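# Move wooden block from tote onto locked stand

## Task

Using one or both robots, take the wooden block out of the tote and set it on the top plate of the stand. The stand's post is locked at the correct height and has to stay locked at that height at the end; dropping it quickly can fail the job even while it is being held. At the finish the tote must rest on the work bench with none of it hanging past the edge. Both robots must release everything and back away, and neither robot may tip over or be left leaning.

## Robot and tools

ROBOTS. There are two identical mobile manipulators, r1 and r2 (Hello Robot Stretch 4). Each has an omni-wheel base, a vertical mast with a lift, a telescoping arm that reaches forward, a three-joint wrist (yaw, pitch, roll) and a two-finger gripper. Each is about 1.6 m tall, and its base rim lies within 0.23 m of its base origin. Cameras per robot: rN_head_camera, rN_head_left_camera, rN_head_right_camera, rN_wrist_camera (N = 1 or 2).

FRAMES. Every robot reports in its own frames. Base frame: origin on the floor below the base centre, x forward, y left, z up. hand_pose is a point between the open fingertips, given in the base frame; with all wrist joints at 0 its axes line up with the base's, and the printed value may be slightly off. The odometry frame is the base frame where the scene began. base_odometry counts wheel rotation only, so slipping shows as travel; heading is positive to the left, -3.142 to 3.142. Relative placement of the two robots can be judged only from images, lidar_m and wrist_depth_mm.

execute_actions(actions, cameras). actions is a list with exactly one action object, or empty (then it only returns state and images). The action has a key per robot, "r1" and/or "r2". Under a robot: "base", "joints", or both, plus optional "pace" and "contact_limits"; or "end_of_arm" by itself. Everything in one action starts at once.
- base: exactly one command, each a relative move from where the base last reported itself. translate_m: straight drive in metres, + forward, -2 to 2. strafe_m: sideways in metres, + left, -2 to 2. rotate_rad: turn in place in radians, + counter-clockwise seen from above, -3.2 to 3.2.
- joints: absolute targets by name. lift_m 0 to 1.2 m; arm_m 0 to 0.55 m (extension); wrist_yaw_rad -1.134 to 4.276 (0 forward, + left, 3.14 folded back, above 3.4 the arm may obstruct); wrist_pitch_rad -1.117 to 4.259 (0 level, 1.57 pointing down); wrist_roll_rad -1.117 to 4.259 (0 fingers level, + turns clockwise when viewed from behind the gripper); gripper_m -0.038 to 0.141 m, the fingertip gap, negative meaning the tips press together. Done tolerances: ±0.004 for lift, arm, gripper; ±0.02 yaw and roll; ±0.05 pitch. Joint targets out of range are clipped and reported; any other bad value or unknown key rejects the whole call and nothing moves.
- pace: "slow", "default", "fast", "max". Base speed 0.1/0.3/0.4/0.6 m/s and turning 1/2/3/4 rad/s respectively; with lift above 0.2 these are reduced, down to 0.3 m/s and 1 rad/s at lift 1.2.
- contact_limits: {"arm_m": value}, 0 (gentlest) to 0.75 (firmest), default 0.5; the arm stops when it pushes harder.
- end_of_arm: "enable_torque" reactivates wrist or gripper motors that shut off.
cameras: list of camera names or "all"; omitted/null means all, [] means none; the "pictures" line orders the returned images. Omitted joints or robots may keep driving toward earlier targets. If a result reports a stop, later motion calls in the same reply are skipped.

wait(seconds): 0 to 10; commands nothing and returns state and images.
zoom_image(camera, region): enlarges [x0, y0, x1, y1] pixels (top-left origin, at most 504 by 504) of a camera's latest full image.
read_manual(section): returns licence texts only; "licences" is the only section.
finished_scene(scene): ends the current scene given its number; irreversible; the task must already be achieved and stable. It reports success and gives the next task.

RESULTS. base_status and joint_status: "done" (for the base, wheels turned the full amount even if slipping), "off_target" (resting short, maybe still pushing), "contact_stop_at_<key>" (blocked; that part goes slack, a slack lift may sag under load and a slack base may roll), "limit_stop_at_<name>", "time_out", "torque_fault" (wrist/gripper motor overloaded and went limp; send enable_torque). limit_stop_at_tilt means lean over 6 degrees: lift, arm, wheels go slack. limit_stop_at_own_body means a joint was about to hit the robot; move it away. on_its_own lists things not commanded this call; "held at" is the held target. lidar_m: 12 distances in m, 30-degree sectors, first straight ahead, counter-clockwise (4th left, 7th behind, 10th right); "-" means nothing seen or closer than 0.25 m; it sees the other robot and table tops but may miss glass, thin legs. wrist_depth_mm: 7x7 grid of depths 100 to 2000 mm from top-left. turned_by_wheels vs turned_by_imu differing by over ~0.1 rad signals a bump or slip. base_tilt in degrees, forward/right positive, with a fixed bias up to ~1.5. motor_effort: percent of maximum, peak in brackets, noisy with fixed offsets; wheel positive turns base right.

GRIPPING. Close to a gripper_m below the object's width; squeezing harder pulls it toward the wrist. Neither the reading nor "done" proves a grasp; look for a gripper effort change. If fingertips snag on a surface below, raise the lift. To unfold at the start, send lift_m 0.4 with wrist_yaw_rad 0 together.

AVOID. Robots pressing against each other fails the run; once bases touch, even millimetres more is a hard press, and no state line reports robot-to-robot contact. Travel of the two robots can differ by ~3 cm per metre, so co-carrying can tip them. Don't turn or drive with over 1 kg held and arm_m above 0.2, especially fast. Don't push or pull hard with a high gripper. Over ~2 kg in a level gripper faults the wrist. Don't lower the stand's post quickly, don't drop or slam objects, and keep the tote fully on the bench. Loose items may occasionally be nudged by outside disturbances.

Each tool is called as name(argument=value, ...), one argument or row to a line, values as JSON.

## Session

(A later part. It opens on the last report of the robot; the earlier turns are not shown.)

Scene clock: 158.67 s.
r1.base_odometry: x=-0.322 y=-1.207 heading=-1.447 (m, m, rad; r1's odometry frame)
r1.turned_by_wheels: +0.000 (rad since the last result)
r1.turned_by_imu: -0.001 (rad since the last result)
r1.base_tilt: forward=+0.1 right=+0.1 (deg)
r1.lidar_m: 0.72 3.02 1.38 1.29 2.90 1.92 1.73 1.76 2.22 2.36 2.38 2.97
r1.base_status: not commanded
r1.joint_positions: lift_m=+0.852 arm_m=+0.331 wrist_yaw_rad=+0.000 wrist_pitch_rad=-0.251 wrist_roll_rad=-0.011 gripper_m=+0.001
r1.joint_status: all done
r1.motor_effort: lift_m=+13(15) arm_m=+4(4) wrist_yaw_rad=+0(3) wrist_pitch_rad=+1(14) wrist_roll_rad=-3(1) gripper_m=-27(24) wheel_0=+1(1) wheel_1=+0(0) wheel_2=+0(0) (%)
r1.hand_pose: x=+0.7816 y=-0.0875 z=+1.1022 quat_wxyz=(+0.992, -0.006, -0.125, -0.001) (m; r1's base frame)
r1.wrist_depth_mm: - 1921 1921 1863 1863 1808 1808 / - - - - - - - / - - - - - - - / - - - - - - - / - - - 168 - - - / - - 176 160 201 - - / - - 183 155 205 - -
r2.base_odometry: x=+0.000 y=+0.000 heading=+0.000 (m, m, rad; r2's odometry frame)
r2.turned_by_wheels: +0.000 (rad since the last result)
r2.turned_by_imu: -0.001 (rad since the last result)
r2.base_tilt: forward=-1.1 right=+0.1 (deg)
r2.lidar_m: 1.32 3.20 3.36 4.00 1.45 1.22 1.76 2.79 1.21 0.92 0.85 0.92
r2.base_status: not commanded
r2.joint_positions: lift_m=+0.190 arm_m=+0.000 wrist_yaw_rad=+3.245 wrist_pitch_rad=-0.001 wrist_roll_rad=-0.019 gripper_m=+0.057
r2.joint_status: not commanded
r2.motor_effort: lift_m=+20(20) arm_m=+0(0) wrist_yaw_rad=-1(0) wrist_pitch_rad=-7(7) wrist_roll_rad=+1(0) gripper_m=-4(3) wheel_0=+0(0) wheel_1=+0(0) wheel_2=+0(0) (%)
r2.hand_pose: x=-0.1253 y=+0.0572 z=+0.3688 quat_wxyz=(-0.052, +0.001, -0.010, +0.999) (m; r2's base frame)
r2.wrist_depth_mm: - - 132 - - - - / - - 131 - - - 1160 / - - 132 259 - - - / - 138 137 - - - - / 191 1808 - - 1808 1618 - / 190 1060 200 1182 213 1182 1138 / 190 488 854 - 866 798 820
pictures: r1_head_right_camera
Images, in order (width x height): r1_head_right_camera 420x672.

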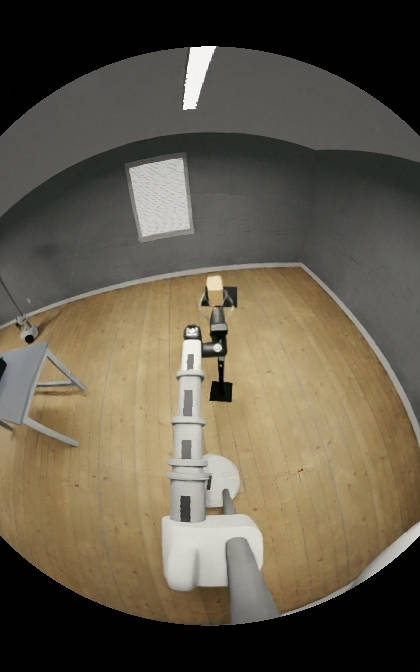

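Contact (pitch effort changed). Relieve slightly and release.

execute_actions(
  actions=[
    {"r1":{"joints":{"lift_m":0.856,"gripper_m":0.11},"pace":"slow"}},
  ],
  cameras=["r1_head_right_camera","r1_wrist_camera"],
)

zoom_image(
  camera="r1_head_right_camera",
  region=[160, 240, 280, 360],
)

Scene clock: 166.27 s.
r1.base_odometry: x=-0.322 y=-1.207 heading=-1.447 (m, m, rad; r1's odometry frame)
r1.turned_by_wheels: +0.000 (rad since the last result)
r1.turned_by_imu: -0.002 (rad since the last result)
r1.base_tilt: forward=+0.1 right=+0.1 (deg)
r1.lidar_m: 0.75 3.03 1.36 1.29 2.88 1.92 1.73 1.75 2.21 2.36 2.42 3.01
r1.base_status: not commanded
r1.joint_positions: lift_m=+0.856 arm_m=+0.331 wrist_yaw_rad=+0.000 wrist_pitch_rad=-0.247 wrist_roll_rad=-0.011 gripper_m=+0.110
r1.joint_status: all done
r1.motor_effort: lift_m=+22(21) arm_m=+5(5) wrist_yaw_rad=+1(3) wrist_pitch_rad=-8(13) wrist_roll_rad=-1(1) gripper_m=-1(28) wheel_0=+1(1) wheel_1=+0(0) wheel_2=+0(0) (%)
r1.hand_pose: x=+0.7818 y=-0.0875 z=+1.1045 quat_wxyz=(+0.992, -0.006, -0.123, -0.001) (m; r1's base frame)
r1.wrist_depth_mm: - - 1983 1921 1863 1808 1808 / - - - - - - - / - - - - - - - / - - - - - - - / - - - 184 - - - / - - 193 177 208 - - / - - 220 152 244 - -
r2.base_odometry: x=+0.000 y=+0.000 heading=+0.000 (m, m, rad; r2's odometry frame)
r2.turned_by_wheels: +0.000 (rad since the last result)
r2.turned_by_imu: -0.002 (rad since the last result)
r2.base_tilt: forward=-1.1 right=+0.1 (deg)
r2.lidar_m: 1.33 3.19 3.40 3.98 1.41 1.21 1.75 2.82 1.20 0.90 0.87 0.94
r2.base_status: not commanded
r2.joint_positions: lift_m=+0.190 arm_m=+0.000 wrist_yaw_rad=+3.245 wrist_pitch_rad=-0.001 wrist_roll_rad=-0.019 gripper_m=+0.057
r2.joint_status: not commanded
r2.motor_effort: lift_m=+20(20) arm_m=+0(0) wrist_yaw_rad=+1(1) wrist_pitch_rad=-6(6) wrist_roll_rad=+0(2) gripper_m=-4(3) wheel_0=+0(0) wheel_1=+0(0) wheel_2=+0(1) (%)
r2.hand_pose: x=-0.1253 y=+0.0572 z=+0.3688 quat_wxyz=(-0.052, +0.001, -0.010, +0.999) (m; r2's base frame)
r2.wrist_depth_mm: - - 132 - - - - / - - 132 - - - 1138 / - - 132 259 - - - / - 138 137 - - - - / 191 1756 - - 1808 1618 - / 191 1060 200 1182 214 1182 1138 / 190 488 866 - 866 798 820
pictures: r1_head_right_camera, r1_wrist_camera
Images, in order (width x height): r1_head_right_camera 420x672, r1_wrist_camera 616x392.

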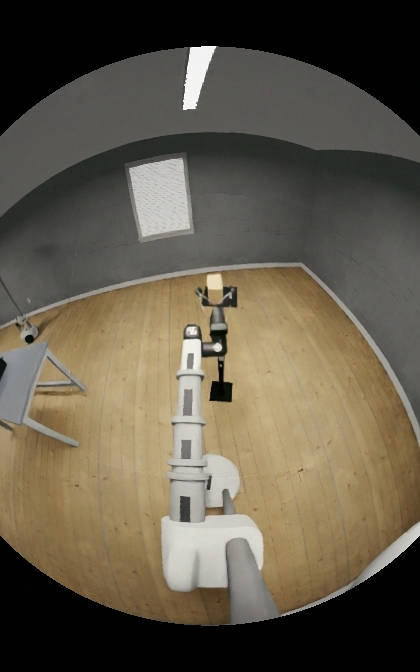

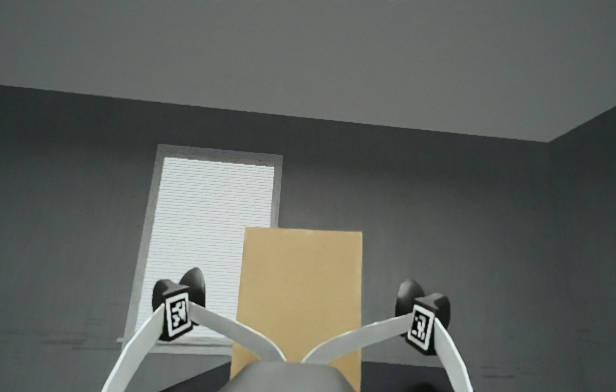

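Region (160, 240, 280, 360) of r1_head_right_camera's 420x672 image, scaled by 4.200, with more detail than that image has.

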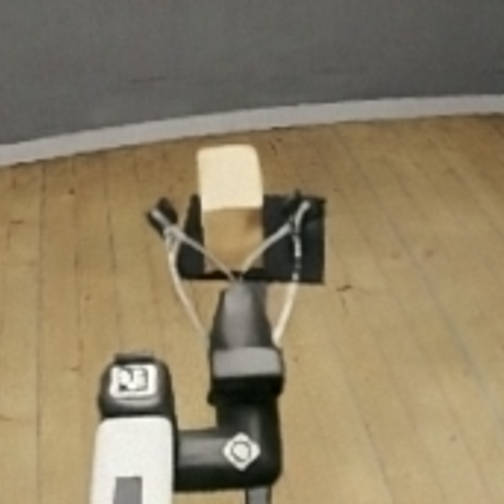

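execute_actions(
  actions=[
    {"r1":{"joints":{"arm_m":0.15,"lift_m":0.865},"pace":"slow"}},
  ],
  cameras=[],
)

execute_actions(
  actions=[
    {"r1":{"base":{"translate_m":-0.3},"joints":{"arm_m":0.01,"wrist_pitch_rad":0.1,"lift_m":0.95},"pace":"fast"}},
  ],
  cameras=["r1_head_camera","r1_head_left_camera","r1_wrist_camera"],
)

Scene clock: 172.83 s.
r1.base_odometry: x=-0.322 y=-1.207 heading=-1.447 (m, m, rad; r1's odometry frame)
r1.turned_by_wheels: +0.000 (rad since the last result)
r1.turned_by_imu: -0.002 (rad since the last result)
r1.base_tilt: forward=+0.0 right=+0.1 (deg)
r1.lidar_m: 0.71 3.04 1.37 1.28 2.91 1.90 1.73 1.76 2.19 2.37 2.41 2.99
r1.base_status: not commanded
r1.joint_positions: lift_m=+0.865 arm_m=+0.151 wrist_yaw_rad=+0.000 wrist_pitch_rad=-0.248 wrist_roll_rad=-0.011 gripper_m=+0.110
r1.joint_status: all done
r1.motor_effort: lift_m=+22(22) arm_m=-5(4) wrist_yaw_rad=+1(2) wrist_pitch_rad=-8(8) wrist_roll_rad=-1(2) gripper_m=-2(0) wheel_0=+0(1) wheel_1=+0(0) wheel_2=+0(0) (%)
r1.hand_pose: x=+0.6014 y=-0.0874 z=+1.1136 quat_wxyz=(+0.992, -0.006, -0.123, -0.001) (m; r1's base frame)
r1.wrist_depth_mm: - 1983 1921 1863 1921 1808 1756 / - - - - - - - / - - - - - - - / - - - - - - - / - - - - - - - / - - - 351 220 - - / - - - 153 433 - -
r2.base_odometry: x=+0.000 y=+0.000 heading=+0.000 (m, m, rad; r2's odometry frame)
r2.turned_by_wheels: +0.000 (rad since the last result)
r2.turned_by_imu: -0.002 (rad since the last result)
r2.base_tilt: forward=-1.2 right=+0.1 (deg)
r2.lidar_m: 1.32 3.19 3.38 3.99 1.43 1.20 1.73 2.81 1.20 0.89 0.86 0.91
r2.base_status: not commanded
r2.joint_positions: lift_m=+0.190 arm_m=+0.000 wrist_yaw_rad=+3.245 wrist_pitch_rad=-0.001 wrist_roll_rad=-0.019 gripper_m=+0.057
r2.joint_status: not commanded
r2.motor_effort: lift_m=+20(20) arm_m=+0(0) wrist_yaw_rad=+0(0) wrist_pitch_rad=-7(7) wrist_roll_rad=+2(1) gripper_m=-5(5) wheel_0=+0(0) wheel_1=+0(0) wheel_2=+0(0) (%)
r2.hand_pose: x=-0.1253 y=+0.0572 z=+0.3688 quat_wxyz=(-0.052, +0.001, -0.010, +0.999) (m; r2's base frame)
r2.wrist_depth_mm: - - 132 - - - - / - - 131 - - - 1160 / - - 132 258 - - - / - 138 137 - - - - / 191 1708 - - 1808 1576 - / 190 1042 200 1160 214 1138 1138 / 190 492 854 - 866 798 842
pictures: none
No camera images: the call's "cameras" was empty. Leave "cameras" out to get every camera's image.

Scene clock: 175.10 s.
r1.base_odometry: x=-0.359 y=-0.909 heading=-1.447 (m, m, rad; r1's odometry frame)
r1.turned_by_wheels: +0.000 (rad since the last result)
r1.turned_by_imu: +0.000 (rad since the last result)
r1.base_tilt: forward=+0.0 right=+0.1 (deg)
r1.lidar_m: 1.01 3.34 1.34 1.45 2.41 1.60 1.44 1.43 1.83 2.39 2.45 3.04
r1.base_status: done
r1.joint_positions: lift_m=+0.950 arm_m=+0.011 wrist_yaw_rad=+0.000 wrist_pitch_rad=+0.102 wrist_roll_rad=-0.011 gripper_m=+0.110
r1.joint_status: all done
r1.motor_effort: lift_m=+21(24) arm_m=-4(6) wrist_yaw_rad=+2(0) wrist_pitch_rad=-6(5) wrist_roll_rad=-2(0) gripper_m=-1(0) wheel_0=+0(10) wheel_1=+0(8) wheel_2=+0(9) (%)
r1.hand_pose: x=+0.4686 y=-0.0874 z=+1.0986 quat_wxyz=(+0.999, -0.006, +0.051, +0.000) (m; r1's base frame)
r1.wrist_depth_mm: - - - - - - - / - - - - - - - / - - - - - - - / - - - - - - - / - - - - - - - / - - - - 220 - - / - - - 153 - - -
r2.base_odometry: x=+0.000 y=+0.000 heading=+0.000 (m, m, rad; r2's odometry frame)
r2.turned_by_wheels: +0.000 (rad since the last result)
r2.turned_by_imu: -0.001 (rad since the last result)
r2.base_tilt: forward=-1.1 right=+0.2 (deg)
r2.lidar_m: 1.33 3.19 3.35 3.96 1.45 1.19 1.75 2.78 1.18 0.89 0.85 0.92
r2.base_status: not commanded
r2.joint_positions: lift_m=+0.190 arm_m=+0.000 wrist_yaw_rad=+3.245 wrist_pitch_rad=-0.001 wrist_roll_rad=-0.019 gripper_m=+0.057
r2.joint_status: not commanded
r2.motor_effort: lift_m=+20(20) arm_m=+0(0) wrist_yaw_rad=+0(0) wrist_pitch_rad=-7(7) wrist_roll_rad=+0(1) gripper_m=-3(4) wheel_0=+0(0) wheel_1=+0(0) wheel_2=+0(0) (%)
r2.hand_pose: x=-0.1253 y=+0.0572 z=+0.3688 quat_wxyz=(-0.052, +0.001, -0.010, +0.999) (m; r2's base frame)
r2.wrist_depth_mm: - - 132 - - - - / - - 131 - - - 1182 / - - 132 260 - - - / - 138 137 - - - - / 191 1708 - - 1808 1618 - / 190 1042 200 1205 214 1138 1160 / 190 488 866 - 866 798 831
pictures: r1_head_camera, r1_head_left_camera, r1_wrist_camera
Images, in order (width x height): r1_head_camera 420x560, r1_head_left_camera 420x672, r1_wrist_camera 616x392.

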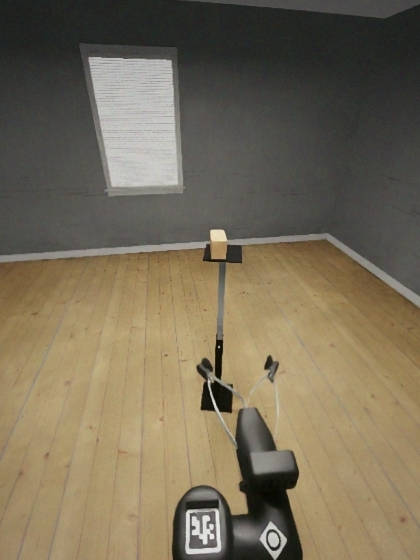

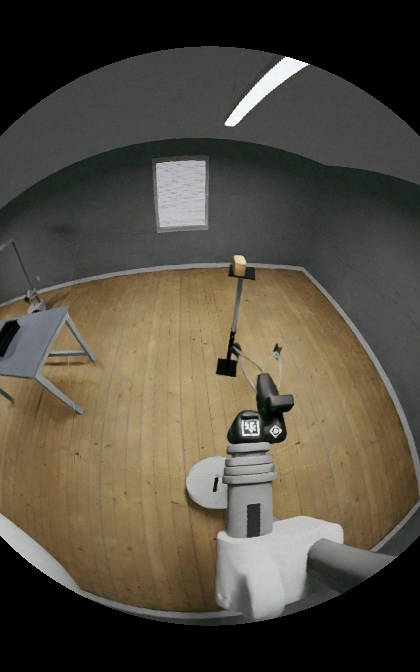

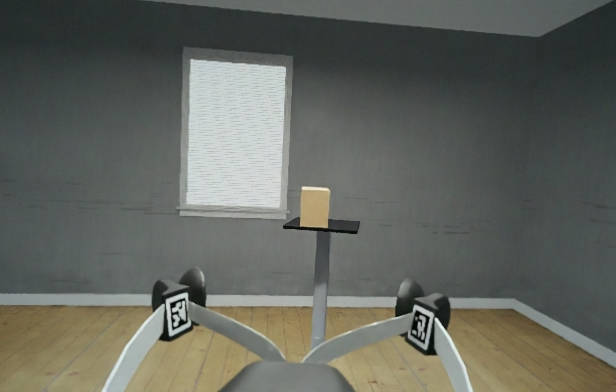

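finished_scene(
  scene=2,
)

The scene is finished: the task was done.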